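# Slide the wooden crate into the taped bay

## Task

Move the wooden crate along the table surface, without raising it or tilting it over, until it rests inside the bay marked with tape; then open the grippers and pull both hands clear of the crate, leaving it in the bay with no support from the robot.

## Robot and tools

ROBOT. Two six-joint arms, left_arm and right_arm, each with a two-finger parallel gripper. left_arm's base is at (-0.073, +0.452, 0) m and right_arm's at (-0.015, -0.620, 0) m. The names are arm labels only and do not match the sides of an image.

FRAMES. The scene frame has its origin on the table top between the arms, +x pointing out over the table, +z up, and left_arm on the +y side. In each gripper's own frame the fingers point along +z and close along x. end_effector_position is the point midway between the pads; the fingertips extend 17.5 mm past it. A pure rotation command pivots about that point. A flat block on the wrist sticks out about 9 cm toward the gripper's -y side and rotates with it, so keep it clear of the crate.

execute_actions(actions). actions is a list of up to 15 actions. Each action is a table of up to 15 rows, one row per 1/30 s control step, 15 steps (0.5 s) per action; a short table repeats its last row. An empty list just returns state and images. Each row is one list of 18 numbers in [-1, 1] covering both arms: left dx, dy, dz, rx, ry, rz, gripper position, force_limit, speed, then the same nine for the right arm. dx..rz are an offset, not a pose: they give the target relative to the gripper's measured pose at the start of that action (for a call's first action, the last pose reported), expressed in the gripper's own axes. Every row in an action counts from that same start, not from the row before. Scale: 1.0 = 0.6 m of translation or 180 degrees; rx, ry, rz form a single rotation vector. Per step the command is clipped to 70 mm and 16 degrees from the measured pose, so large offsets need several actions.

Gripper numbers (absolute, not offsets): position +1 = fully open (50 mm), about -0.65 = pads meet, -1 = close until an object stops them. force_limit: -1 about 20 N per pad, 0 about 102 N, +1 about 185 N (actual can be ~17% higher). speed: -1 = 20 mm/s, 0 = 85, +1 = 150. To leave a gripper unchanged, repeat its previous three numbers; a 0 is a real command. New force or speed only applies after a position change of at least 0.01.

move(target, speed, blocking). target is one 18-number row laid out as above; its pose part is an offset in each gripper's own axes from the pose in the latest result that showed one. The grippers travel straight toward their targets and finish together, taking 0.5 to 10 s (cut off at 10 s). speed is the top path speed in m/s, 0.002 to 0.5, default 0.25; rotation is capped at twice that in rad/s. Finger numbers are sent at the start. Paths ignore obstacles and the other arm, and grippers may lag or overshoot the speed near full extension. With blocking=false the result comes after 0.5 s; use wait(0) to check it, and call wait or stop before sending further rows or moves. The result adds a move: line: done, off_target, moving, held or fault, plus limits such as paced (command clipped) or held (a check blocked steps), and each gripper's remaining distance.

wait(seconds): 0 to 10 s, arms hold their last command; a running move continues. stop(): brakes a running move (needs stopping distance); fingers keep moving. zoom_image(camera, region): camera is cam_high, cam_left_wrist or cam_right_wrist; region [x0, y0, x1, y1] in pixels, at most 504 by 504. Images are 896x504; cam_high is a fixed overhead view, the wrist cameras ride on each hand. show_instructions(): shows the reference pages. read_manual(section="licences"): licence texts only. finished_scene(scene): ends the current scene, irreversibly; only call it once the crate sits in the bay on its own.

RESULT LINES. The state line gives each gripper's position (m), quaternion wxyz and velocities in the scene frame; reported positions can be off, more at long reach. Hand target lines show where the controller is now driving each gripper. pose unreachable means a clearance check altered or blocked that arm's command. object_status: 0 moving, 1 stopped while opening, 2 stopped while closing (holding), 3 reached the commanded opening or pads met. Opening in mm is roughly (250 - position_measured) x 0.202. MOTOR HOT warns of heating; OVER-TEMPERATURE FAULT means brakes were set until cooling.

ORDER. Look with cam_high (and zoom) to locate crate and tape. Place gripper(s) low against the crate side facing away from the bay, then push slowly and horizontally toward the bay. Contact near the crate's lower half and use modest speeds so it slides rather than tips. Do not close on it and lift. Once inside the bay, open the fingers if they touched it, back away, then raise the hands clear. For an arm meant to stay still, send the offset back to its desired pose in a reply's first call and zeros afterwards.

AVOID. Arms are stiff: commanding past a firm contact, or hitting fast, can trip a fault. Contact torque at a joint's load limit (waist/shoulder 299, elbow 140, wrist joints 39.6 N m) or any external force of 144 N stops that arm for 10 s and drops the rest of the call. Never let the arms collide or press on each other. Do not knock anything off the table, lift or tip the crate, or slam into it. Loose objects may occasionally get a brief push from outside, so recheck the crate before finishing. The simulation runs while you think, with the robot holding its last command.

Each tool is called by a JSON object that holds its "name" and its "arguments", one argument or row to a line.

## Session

{"name": "execute_actions", "arguments": {
  "actions": []
}}

{"name": "show_instructions", "arguments": {

}}

Scene clock: 0.00 s.
left_arm: end_effector_position=(+1.0314, +0.1715, +0.1647) position_measured=3 object_status=3 end_effector_quat_wxyz=(+0.219, +0.859, +0.024, +0.463) end_effector_velocity=(-0.001, -0.000, +0.001) end_effector_angular_velocity=(-0.000, +0.000, -0.000) | right_arm: end_effector_position=(+0.0075, -0.0404, +0.1743) position_measured=3 object_status=3 end_effector_quat_wxyz=(+0.544, +0.664, -0.348, -0.378) end_effector_velocity=(+0.000, -0.000, -0.000) end_effector_angular_velocity=(-0.001, -0.001, +0.001)
Joint positions: left_arm=[-0.202  0.715  1.426  1.096 -0.15   0.081] | right_arm=[ 1.006  0.667  1.711  0.753  2.041 -2.768]
Joint velocities: left_arm=[-0.    -0.001  0.001  0.     0.    -0.   ] | right_arm=[-0.     0.    -0.    -0.002  0.     0.   ]
Hand target (left_arm): +1.031, +0.172, +0.165; +0.219, +0.859, +0.024, +0.463
Hand target (right_arm): +0.007, -0.040, +0.174; +0.544, +0.664, -0.348, -0.378
camera_calibration (this result's frames):
cam_left_wrist: T_world_to_cam=[[0.536247, 0.227535, 0.812814, -0.729195], [-0.389271, -0.787787, 0.477347, 0.468127], [0.748938, -0.57238, -0.333876, -0.466373], [0, 0, 0, 1]] pos_world=[0.922541, 0.267759, 0.21353]
cam_right_wrist: T_world_to_cam=[[0.42657, -0.892266, -0.147986, -0.00162346], [0.237009, -0.0476274, 0.970339, -0.172742], [-0.872849, -0.448992, 0.191158, 0.103934], [0, 0, 0, 1]] pos_world=[0.132352, 0.0369896, 0.14751]

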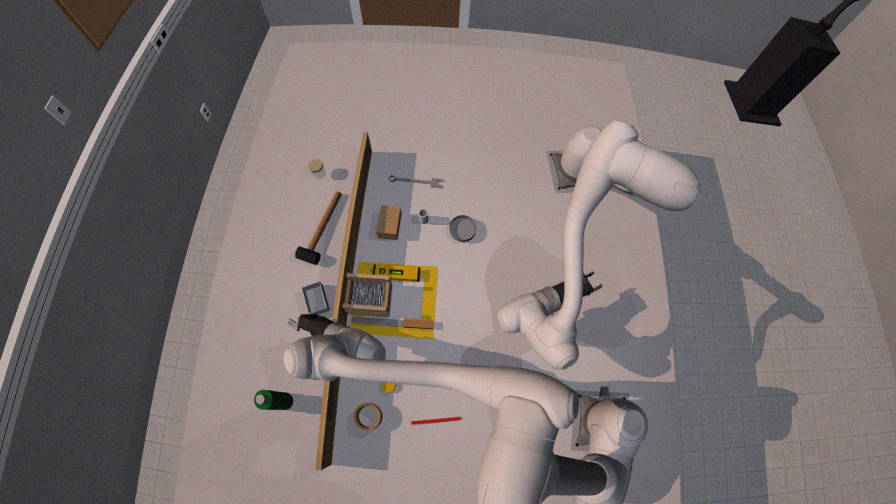

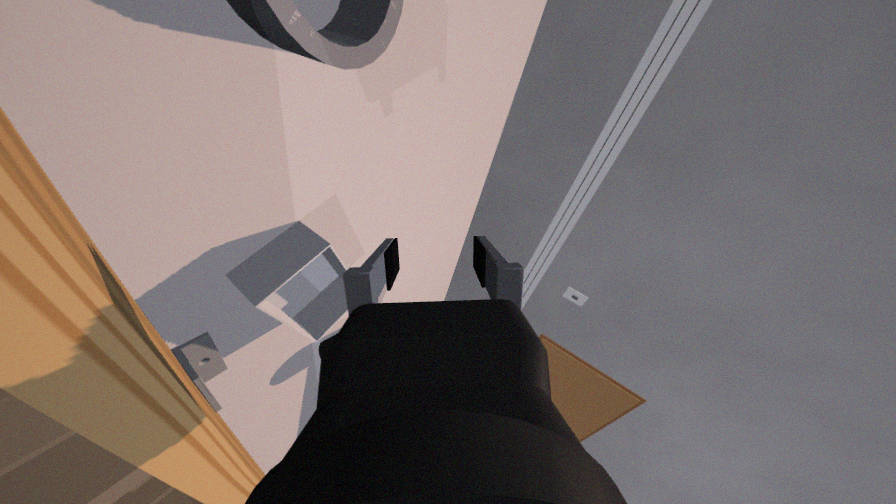

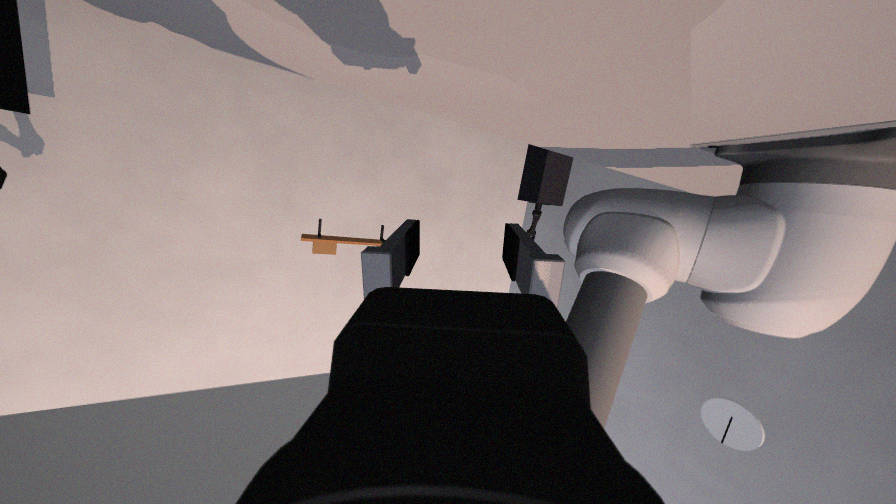

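Reference images for this scene: manual page 1, manual page 2, manual page 3, manual page 4.

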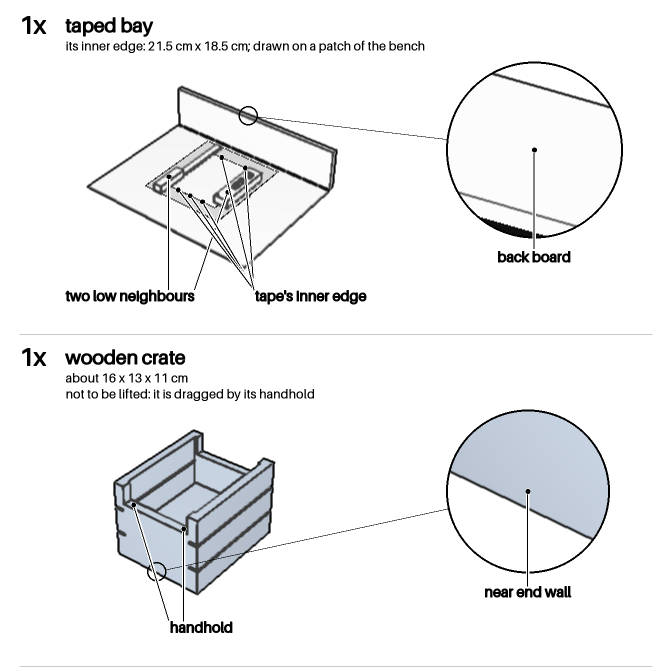

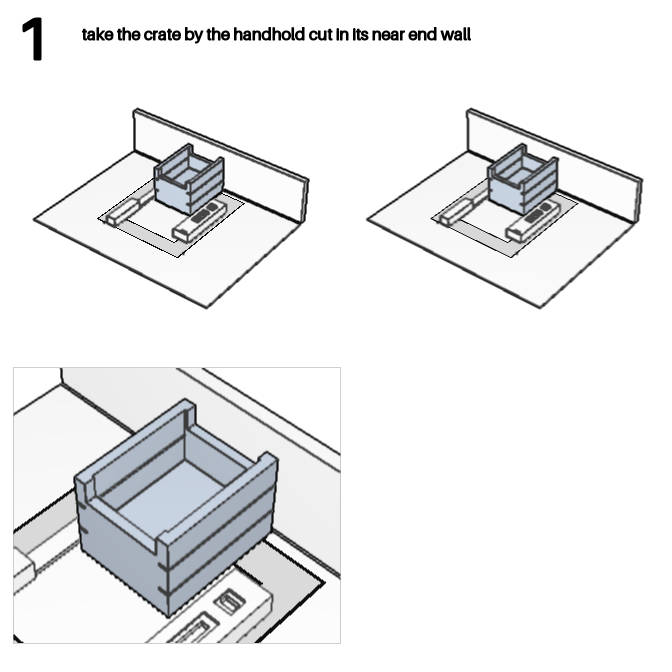

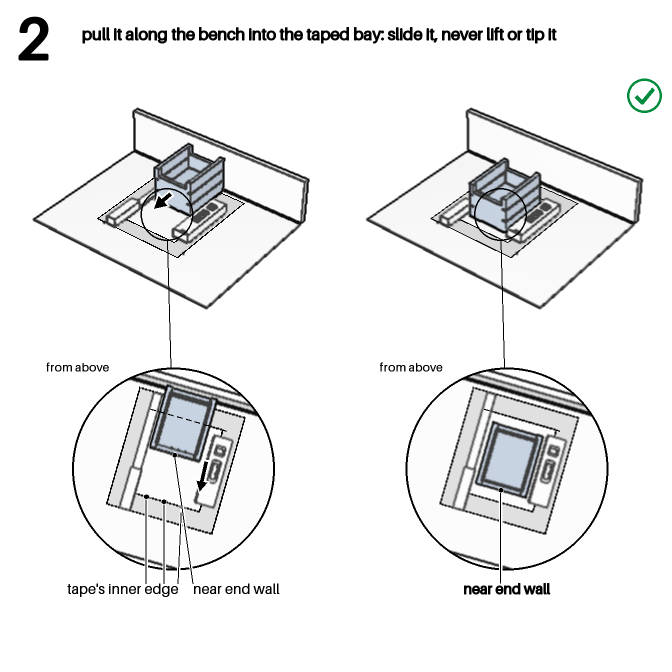

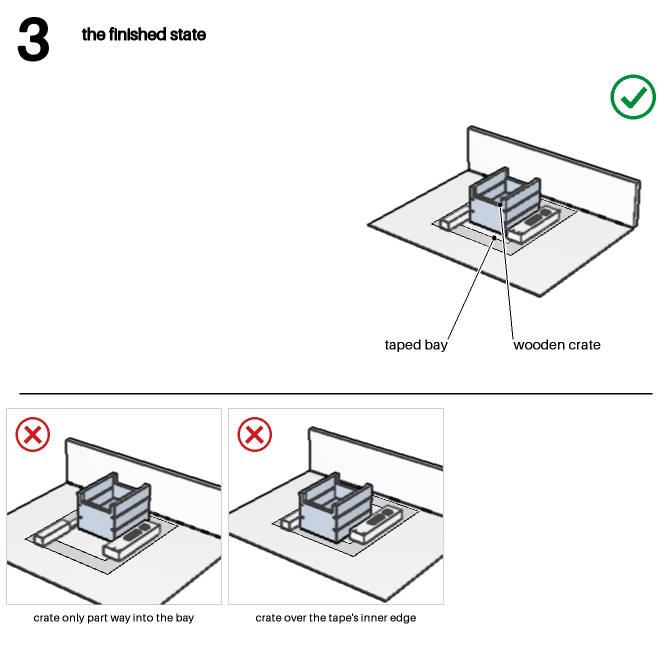

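{"name": "move", "arguments": {
  "target": [-0.155,0.388,-0.405,0.146,-0.309,0.016,1,0,0,0.218,0.042,0.115,0,0,0,1,0,0],
  "speed": 0.15
}}

{"name": "move", "arguments": {
  "target": [0,0,0.25,0,0,0,1,0,0,0,0,0,0,0,0,1,0,0]
}}

Scene clock: 10.33 s.
left_arm: end_effector_position=(+0.7445, +0.0250, +0.2996) position_measured=3 object_status=3 end_effector_quat_wxyz=(-0.000, +1.000, +0.000, -0.000) end_effector_velocity=(+0.000, -0.000, -0.001) end_effector_angular_velocity=(+0.000, +0.001, -0.000) | right_arm: end_effector_position=(+0.0072, -0.1904, +0.1747) position_measured=3 object_status=3 end_effector_quat_wxyz=(+0.544, +0.664, -0.348, -0.378) end_effector_velocity=(-0.000, +0.000, +0.000) end_effector_angular_velocity=(+0.000, +0.000, -0.000)
Joint positions: left_arm=[-0.481  0.652  0.993  3.142 -1.497 -2.113] | right_arm=[ 0.908  0.519  2.     0.613  1.971 -2.92 ]
Joint velocities: left_arm=[ 0.     0.001 -0.001 -0.    -0.     0.   ] | right_arm=[ 0. -0.  0.  0. -0. -0.]
Hand target (left_arm): +0.744, +0.025, +0.300; -0.000, +1.000, +0.000, -0.000
Hand target (right_arm): +0.007, -0.190, +0.175; +0.544, +0.664, -0.348, -0.378
Off the commanded pose (left_arm): 0.001 m, 0 deg.
Off the commanded pose (right_arm): 0.000 m, 0 deg.
move: done; limits=paced
camera_calibration (this result's frames):
cam_left_wrist: T_world_to_cam=[[0.9989, -0.0313229, 0.0349049, -0.756543], [-0.0393543, -0.964652, 0.260572, -0.0145872], [0.0255092, -0.261659, -0.964823, 0.429595], [0, 0, 0, 1]] pos_world=[0.744178, 0.0746388, 0.444691]
cam_right_wrist: T_world_to_cam=[[0.426687, -0.892225, -0.147896, -0.135325], [0.23691, -0.0475517, 0.970367, -0.18026], [-0.872818, -0.449081, 0.191087, 0.036241], [0, 0, 0, 1]] pos_world=[0.132079, -0.113037, 0.147979]

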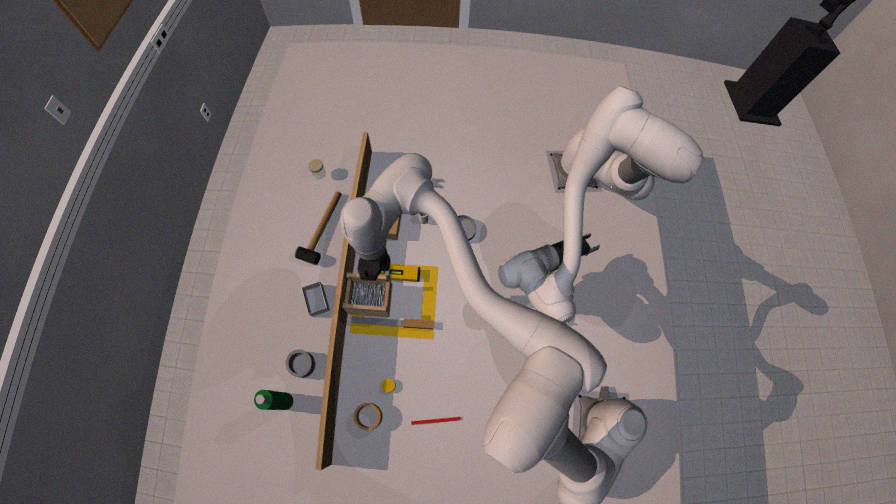

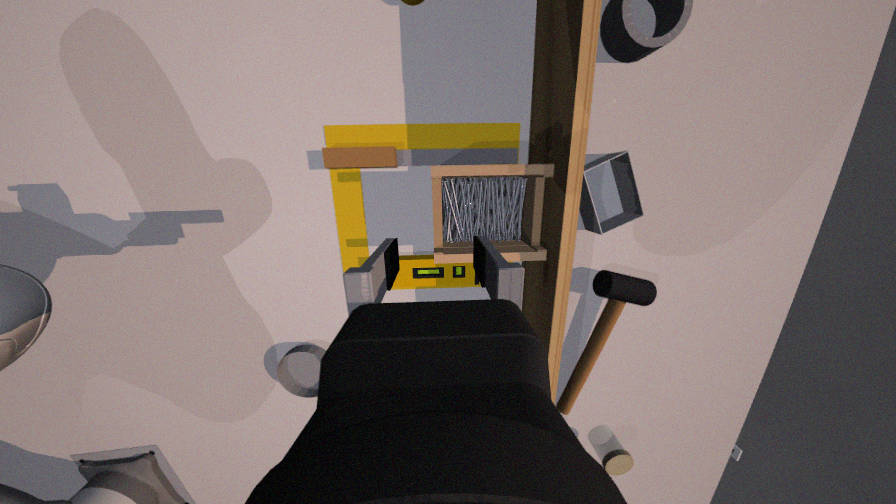

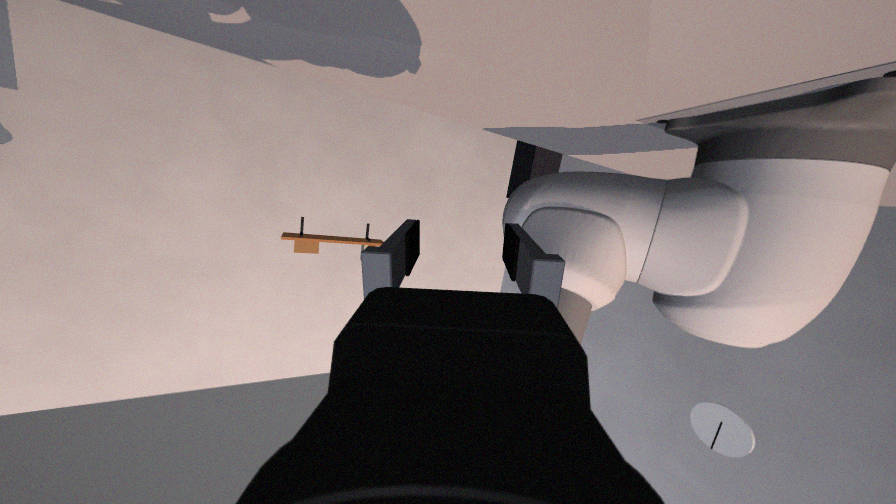

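Scene clock: 11.27 s.
left_arm: end_effector_position=(+0.7446, +0.0250, +0.1497) position_measured=3 object_status=3 end_effector_quat_wxyz=(-0.000, +1.000, +0.000, -0.000) end_effector_velocity=(+0.000, +0.000, -0.000) end_effector_angular_velocity=(-0.000, +0.000, +0.001) | right_arm: end_effector_position=(+0.0072, -0.1904, +0.1747) position_measured=3 object_status=3 end_effector_quat_wxyz=(+0.544, +0.664, -0.348, -0.378) end_effector_velocity=(-0.000, -0.000, -0.000) end_effector_angular_velocity=(-0.000, -0.000, +0.000)
Joint positions: left_arm=[-0.481  0.705  1.177  3.141 -1.26  -2.113] | right_arm=[ 0.908  0.519  2.     0.613  1.971 -2.92 ]
Joint velocities: left_arm=[ 0.001  0.    -0.    -0.     0.    -0.   ] | right_arm=[-0. -0.  0. -0. -0.  0.]
Hand target (left_arm): +0.745, +0.025, +0.150; -0.000, +1.000, +0.000, -0.000
Hand target (right_arm): +0.007, -0.190, +0.175; +0.544, +0.664, -0.348, -0.378
Off the commanded pose (left_arm): 0.000 m, 0 deg.
Off the commanded pose (right_arm): 0.000 m, 0 deg.
move: done
camera_calibration (this result's frames):
cam_left_wrist: T_world_to_cam=[[0.998905, -0.0310911, 0.034955, -0.751463], [-0.0391471, -0.964624, 0.260706, 0.0243199], [0.0256128, -0.261789, -0.964785, 0.284834], [0, 0, 0, 1]] pos_world=[0.744297, 0.0746623, 0.294731]
cam_right_wrist: T_world_to_cam=[[0.426687, -0.892225, -0.147895, -0.135326], [0.23691, -0.047551, 0.970367, -0.18026], [-0.872818, -0.449081, 0.191087, 0.0362401], [0, 0, 0, 1]] pos_world=[0.132078, -0.113038, 0.14798]

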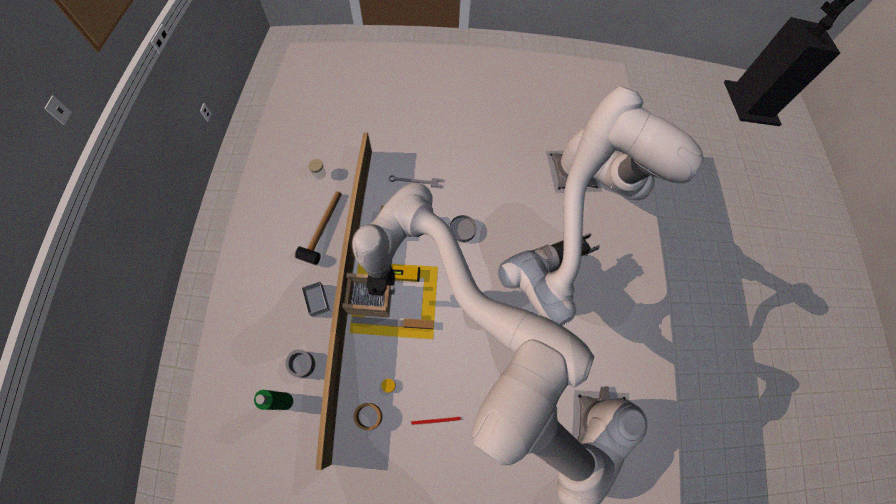

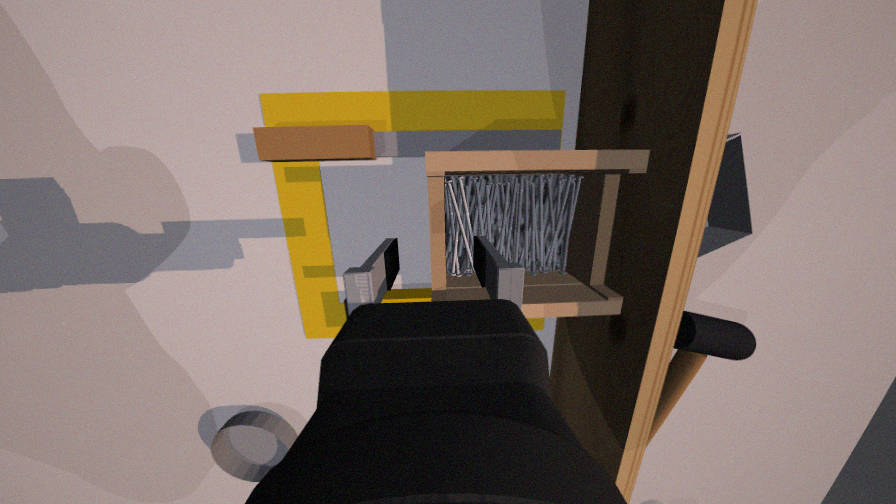

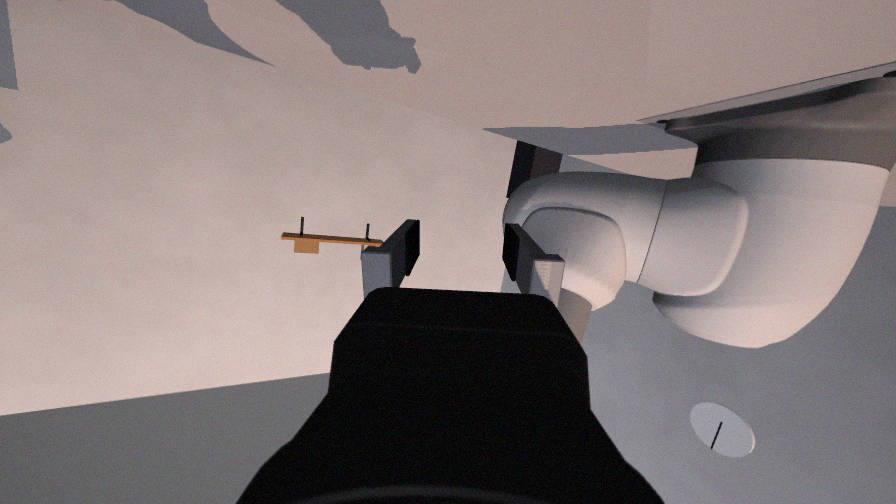

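{"name": "move", "arguments": {
  "target": [-0.025,-0.008,0.125,0,0,0,1,0,0,0,0,0,0,0,0,1,0,0],
  "speed": 0.12
}}

{"name": "move", "arguments": {
  "target": [-0.171,0.018,0,0,0,0,1,0,0,0,0,0,0,0,0,1,0,0],
  "speed": 0.05
}}

{"name": "move", "arguments": {
  "target": [0.025,0,0,0,0,0,1,0,0,0,0,0,0,0,0,1,0,0]
}}

{"name": "move", "arguments": {
  "target": [0,0,-0.25,0,0,0,1,0,0,0,0,0,0,0,0,1,0,0]
}}

Scene clock: 16.97 s.
left_arm: end_effector_position=(+0.7297, +0.0298, +0.0746) position_measured=3 object_status=3 end_effector_quat_wxyz=(-0.000, +1.000, +0.000, -0.000) end_effector_velocity=(-0.000, -0.000, +0.000) end_effector_angular_velocity=(+0.000, -0.000, +0.000) | right_arm: end_effector_position=(+0.0072, -0.1904, +0.1747) position_measured=3 object_status=3 end_effector_quat_wxyz=(+0.544, +0.664, -0.348, -0.378) end_effector_velocity=(-0.000, -0.000, -0.000) end_effector_angular_velocity=(-0.000, +0.000, +0.000)
Joint positions: left_arm=[-0.485  0.727  1.281  3.142 -1.134 -2.117] | right_arm=[ 0.908  0.519  2.     0.613  1.971 -2.92 ]
Joint velocities: left_arm=[-0. -0.  0.  0.  0. -0.] | right_arm=[ 0.  0.  0. -0. -0. -0.]
Hand target (left_arm): +0.730, +0.030, +0.075; -0.000, +1.000, +0.000, -0.000
Hand target (right_arm): +0.007, -0.190, +0.175; +0.544, +0.664, -0.348, -0.378
Off the commanded pose (left_arm): 0.000 m, 0 deg.
Off the commanded pose (right_arm): 0.000 m, 0 deg.
move: done
camera_calibration (this result's frames):
cam_left_wrist: T_world_to_cam=[[0.998905, -0.0310426, 0.0350026, -0.733817], [-0.0391093, -0.96466, 0.260578, 0.0479746], [0.0256765, -0.261662, -0.964818, 0.214029], [0, 0, 0, 1]] pos_world=[0.729394, 0.0795029, 0.219684]
cam_right_wrist: T_world_to_cam=[[0.426687, -0.892225, -0.147895, -0.135326], [0.23691, -0.047551, 0.970367, -0.18026], [-0.872818, -0.449081, 0.191087, 0.0362401], [0, 0, 0, 1]] pos_world=[0.132078, -0.113038, 0.14798]

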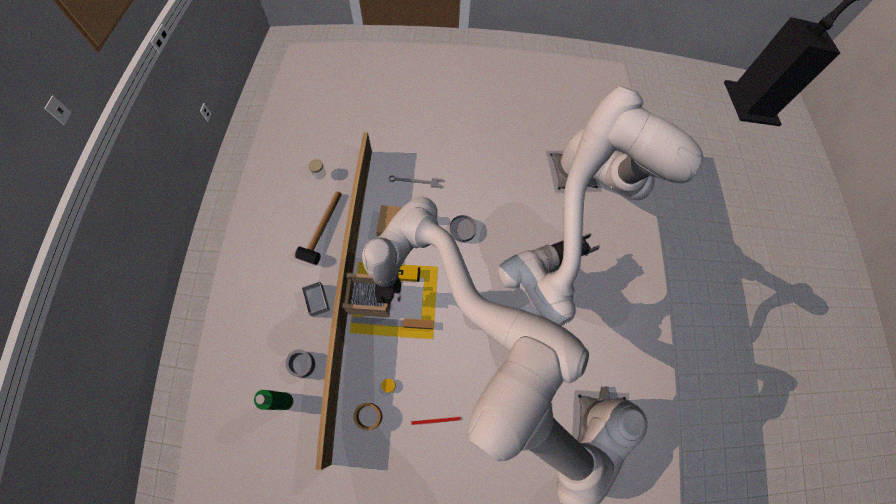

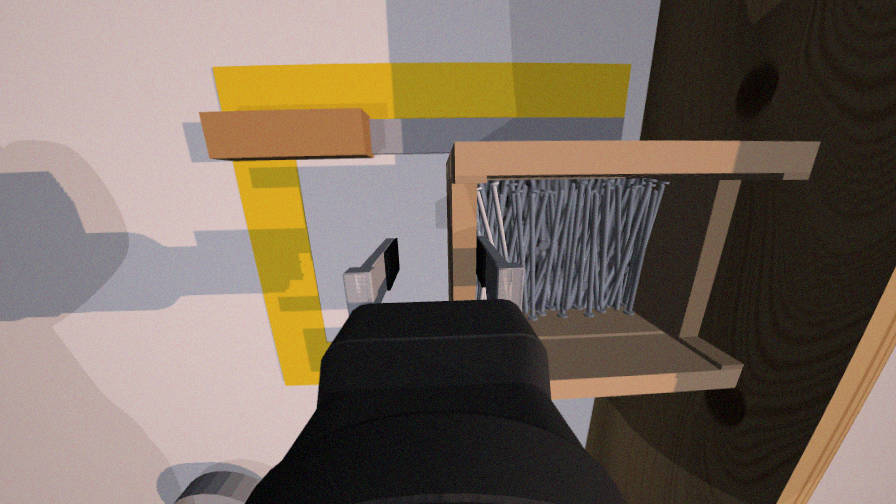

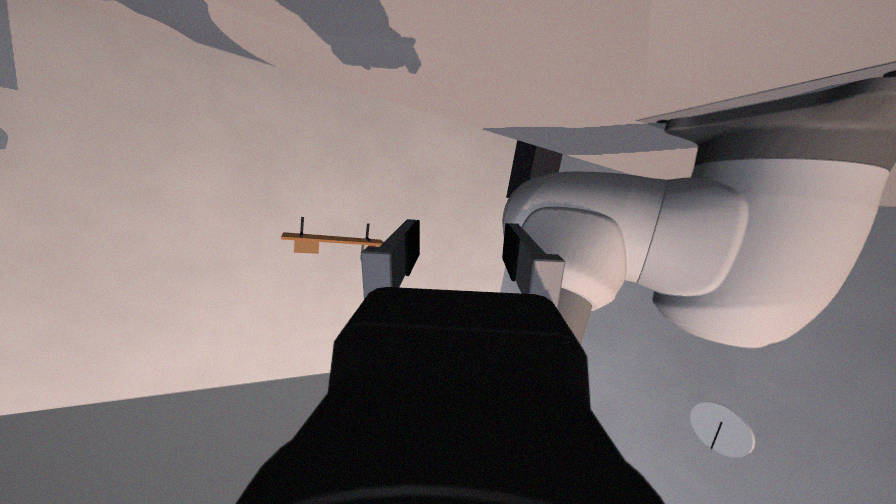

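Scene clock: 19.30 s.
left_arm: end_effector_position=(+0.6272, +0.0191, +0.0746) position_measured=3 object_status=3 end_effector_quat_wxyz=(-0.000, +1.000, +0.000, -0.000) end_effector_velocity=(-0.000, -0.000, -0.001) end_effector_angular_velocity=(+0.001, +0.001, +0.000) | right_arm: end_effector_position=(+0.0072, -0.1904, +0.1747) position_measured=3 object_status=3 end_effector_quat_wxyz=(+0.544, +0.664, -0.348, -0.378) end_effector_velocity=(+0.000, -0.000, -0.000) end_effector_angular_velocity=(-0.000, +0.000, -0.000)
Joint positions: left_arm=[-0.559  0.608  1.494  3.141 -1.041 -2.191] | right_arm=[ 0.908  0.519  2.     0.613  1.971 -2.92 ]
Joint velocities: left_arm=[-0.     0.001  0.    -0.     0.    -0.   ] | right_arm=[-0. -0.  0. -0.  0. -0.]
Hand target (left_arm): +0.627, +0.019, +0.075; -0.000, +1.000, +0.000, -0.000
Hand target (right_arm): +0.007, -0.190, +0.175; +0.544, +0.664, -0.348, -0.378
Off the commanded pose (left_arm): 0.000 m, 0 deg.
Off the commanded pose (right_arm): 0.000 m, 0 deg.
move: done
camera_calibration (this result's frames):
cam_left_wrist: T_world_to_cam=[[0.99891, -0.0309317, 0.0349648, -0.631697], [-0.0389943, -0.964645, 0.260652, 0.0335275], [0.0256662, -0.261731, -0.964799, 0.213823], [0, 0, 0, 1]] pos_world=[0.626827, 0.0687667, 0.219644]
cam_right_wrist: T_world_to_cam=[[0.426687, -0.892225, -0.147895, -0.135326], [0.23691, -0.0475513, 0.970367, -0.18026], [-0.872818, -0.449081, 0.191087, 0.0362401], [0, 0, 0, 1]] pos_world=[0.132078, -0.113038, 0.14798]

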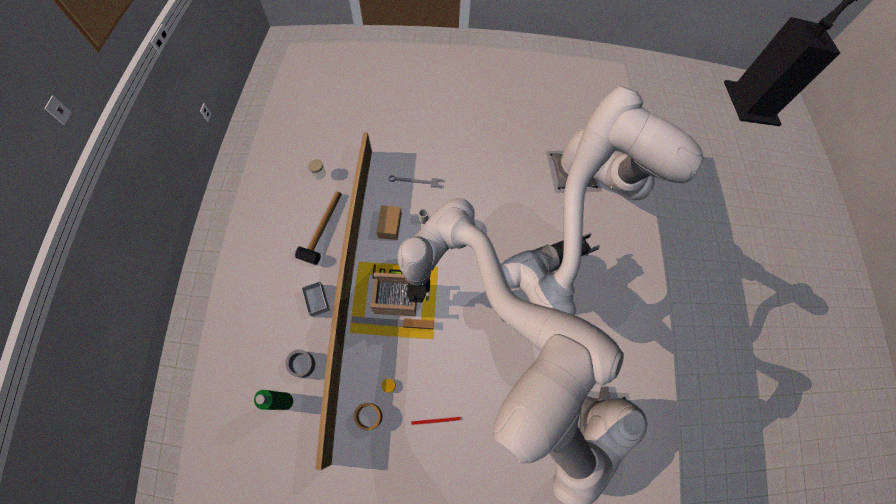

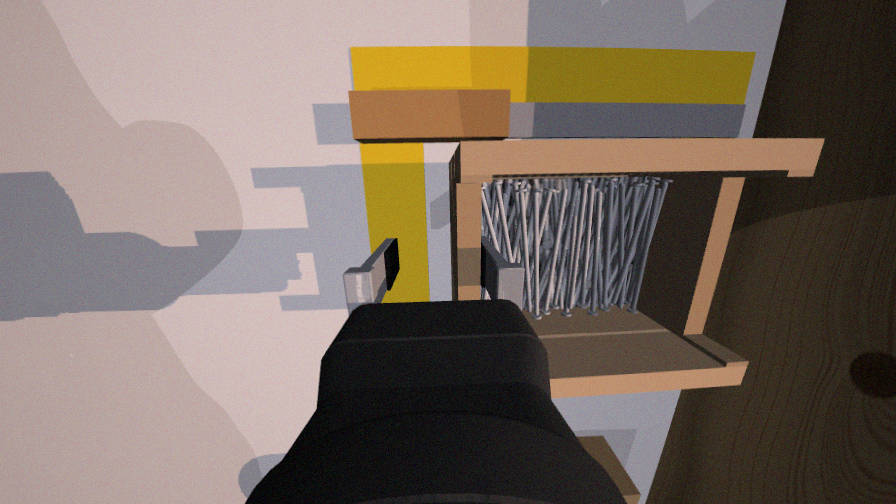

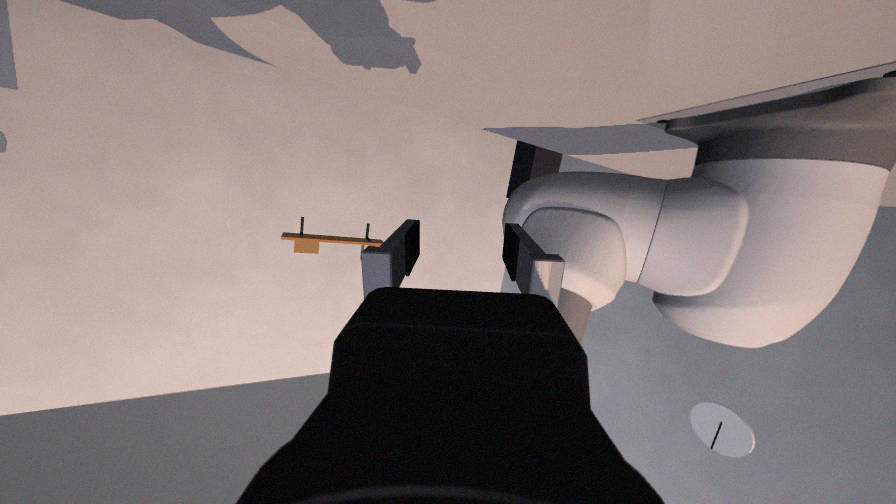

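Scene clock: 20.00 s.
left_arm: end_effector_position=(+0.6421, +0.0190, +0.0747) position_measured=3 object_status=3 end_effector_quat_wxyz=(-0.000, +1.000, +0.000, -0.000) end_effector_velocity=(-0.000, -0.000, -0.003) end_effector_angular_velocity=(+0.002, +0.003, -0.000) | right_arm: end_effector_position=(+0.0072, -0.1904, +0.1747) position_measured=3 object_status=3 end_effector_quat_wxyz=(+0.544, +0.664, -0.348, -0.378) end_effector_velocity=(+0.000, +0.000, +0.000) end_effector_angular_velocity=(+0.001, +0.000, -0.001)
Joint positions: left_arm=[-0.549  0.625  1.463  3.141 -1.054 -2.181] | right_arm=[ 0.908  0.519  2.     0.613  1.971 -2.92 ]
Joint velocities: left_arm=[-0.     0.003 -0.    -0.    -0.    -0.   ] | right_arm=[-0.    -0.    -0.     0.001 -0.     0.   ]
Hand target (left_arm): +0.642, +0.019, +0.075; -0.000, +1.000, +0.000, -0.000
Hand target (right_arm): +0.007, -0.190, +0.175; +0.544, +0.664, -0.348, -0.378
Off the commanded pose (left_arm): 0.000 m, 0 deg.
Off the commanded pose (right_arm): 0.000 m, 0 deg.
move: done
camera_calibration (this result's frames):
cam_left_wrist: T_world_to_cam=[[0.998909, -0.0309121, 0.0349938, -0.646671], [-0.0389854, -0.96462, 0.260745, 0.0340377], [0.0256956, -0.261824, -0.964773, 0.213484], [0, 0, 0, 1]] pos_world=[0.641807, 0.0687388, 0.219718]
cam_right_wrist: T_world_to_cam=[[0.426687, -0.892225, -0.147895, -0.135326], [0.23691, -0.0475512, 0.970367, -0.18026], [-0.872818, -0.449081, 0.191087, 0.0362401], [0, 0, 0, 1]] pos_world=[0.132078, -0.113038, 0.14798]

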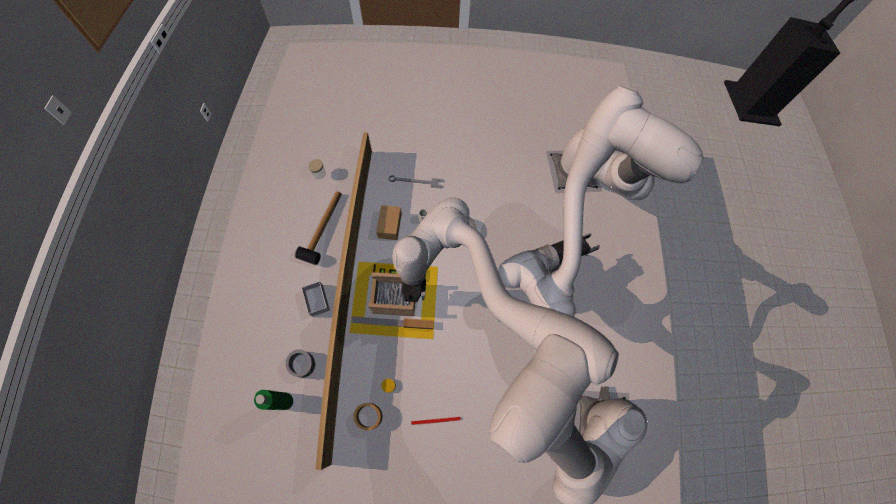

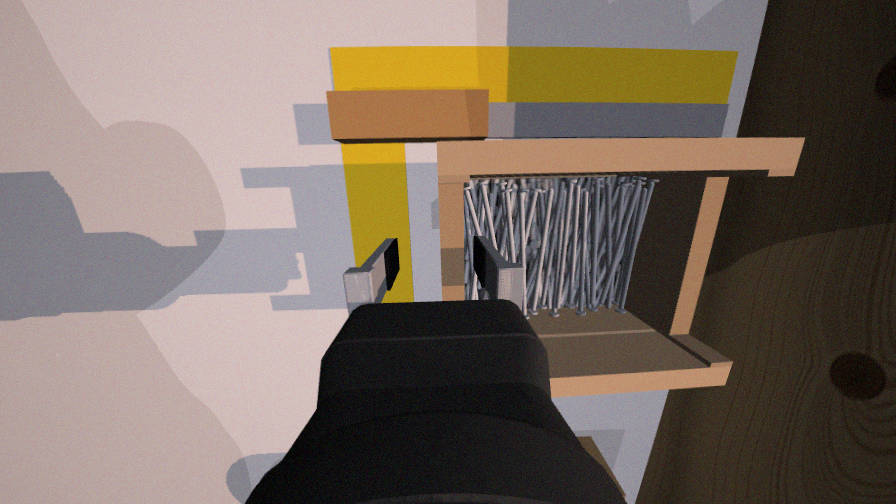

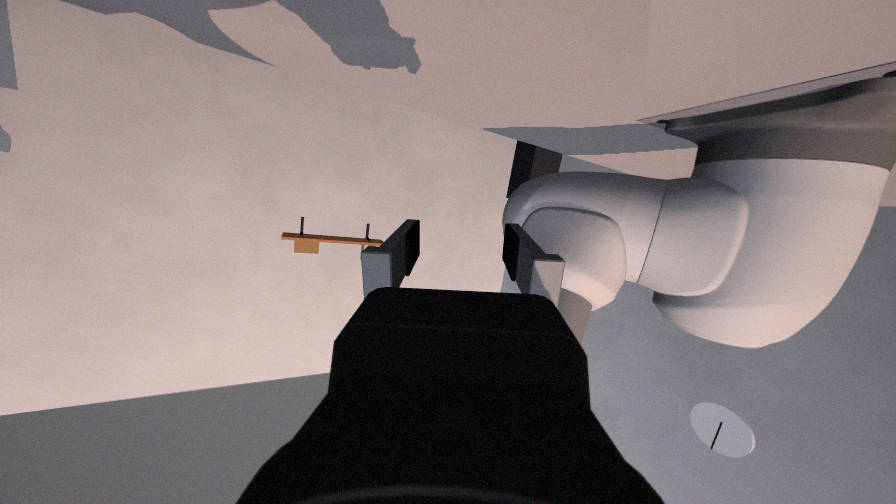

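Scene clock: 20.93 s.
left_arm: end_effector_position=(+0.6420, +0.0190, +0.2247) position_measured=3 object_status=3 end_effector_quat_wxyz=(-0.000, +1.000, +0.000, -0.000) end_effector_velocity=(+0.000, -0.000, -0.001) end_effector_angular_velocity=(+0.000, +0.001, +0.000) | right_arm: end_effector_position=(+0.0072, -0.1904, +0.1747) position_measured=3 object_status=3 end_effector_quat_wxyz=(+0.544, +0.664, -0.348, -0.378) end_effector_velocity=(-0.000, +0.000, +0.000) end_effector_angular_velocity=(+0.000, -0.000, +0.000)
Joint positions: left_arm=[-0.549  0.529  1.331  3.141 -1.283 -2.181] | right_arm=[ 0.908  0.519  2.     0.613  1.971 -2.92 ]
Joint velocities: left_arm=[-0.     0.001 -0.001 -0.    -0.    -0.   ] | right_arm=[ 0.  0. -0. -0.  0. -0.]
Hand target (left_arm): +0.642, +0.019, +0.225; -0.000, +1.000, +0.000, -0.000
Hand target (right_arm): +0.007, -0.190, +0.175; +0.544, +0.664, -0.348, -0.378
Off the commanded pose (left_arm): 0.000 m, 0 deg.
Off the commanded pose (right_arm): 0.000 m, 0 deg.
move: done
camera_calibration (this result's frames):
cam_left_wrist: T_world_to_cam=[[0.998905, -0.0311004, 0.0349479, -0.651769], [-0.0391551, -0.964615, 0.26074, -0.00497255], [0.0256021, -0.261823, -0.964776, 0.358293], [0, 0, 0, 1]] pos_world=[0.641688, 0.0687425, 0.369747]
cam_right_wrist: T_world_to_cam=[[0.426687, -0.892225, -0.147895, -0.135326], [0.23691, -0.047551, 0.970367, -0.18026], [-0.872818, -0.449081, 0.191087, 0.0362401], [0, 0, 0, 1]] pos_world=[0.132078, -0.113038, 0.14798]

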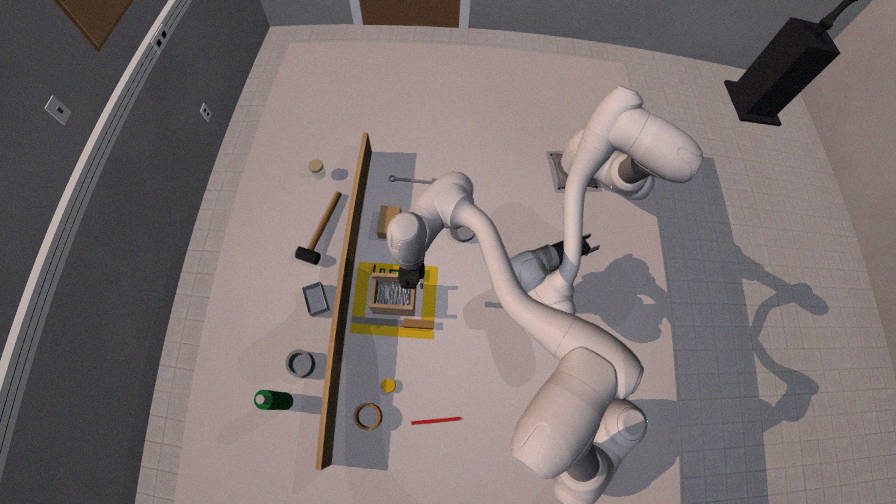

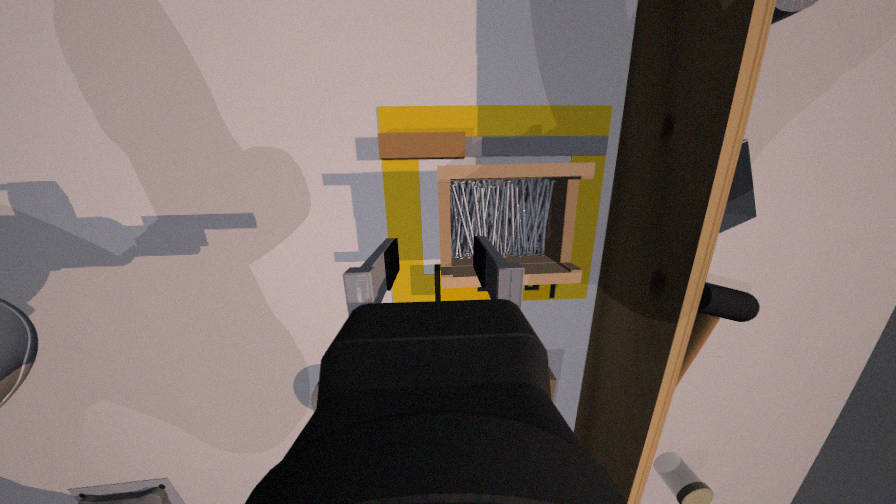

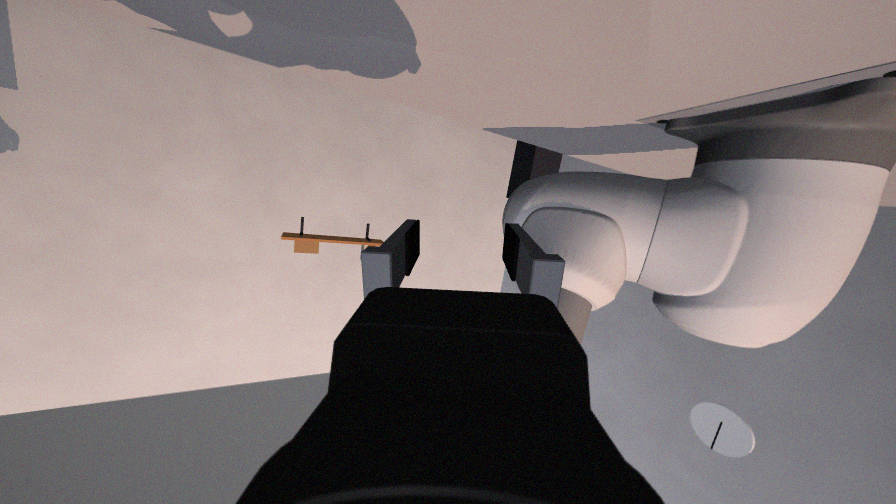

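{"name": "zoom_image", "arguments": {
  "camera": "cam_left_wrist",
  "region": [370,200,620,320]
}}

{"name": "zoom_image", "arguments": {
  "camera": "cam_high",
  "region": [340,250,460,345]
}}

Region (370, 200, 620, 320) of cam_left_wrist's 896x504 image, scaled by 2.016, with more detail than that image has; it fills the top 242 rows of this view, and the rest is white.

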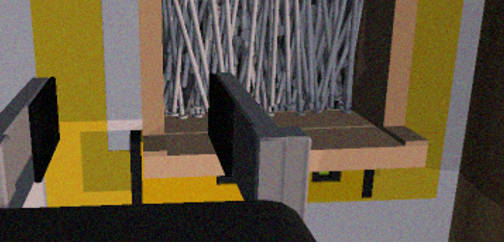

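Region (340, 250, 460, 345) of cam_high's 896x504 image, scaled by 4.200, with more detail than that image has; it fills the top 399 rows of this view, and the rest is white.

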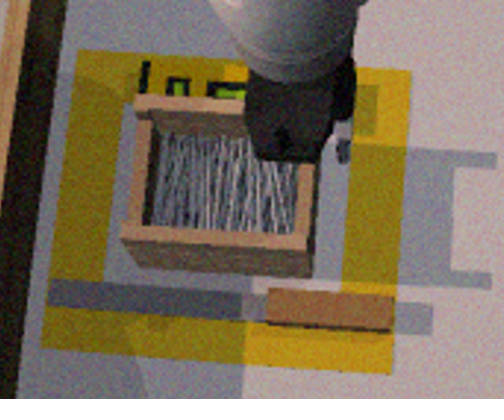

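The tape edge lies beyond the level's edge, so the crate is inside the bay.

{"name": "finished_scene", "arguments": {
  "scene": 2
}}

The scene is finished: the task was done.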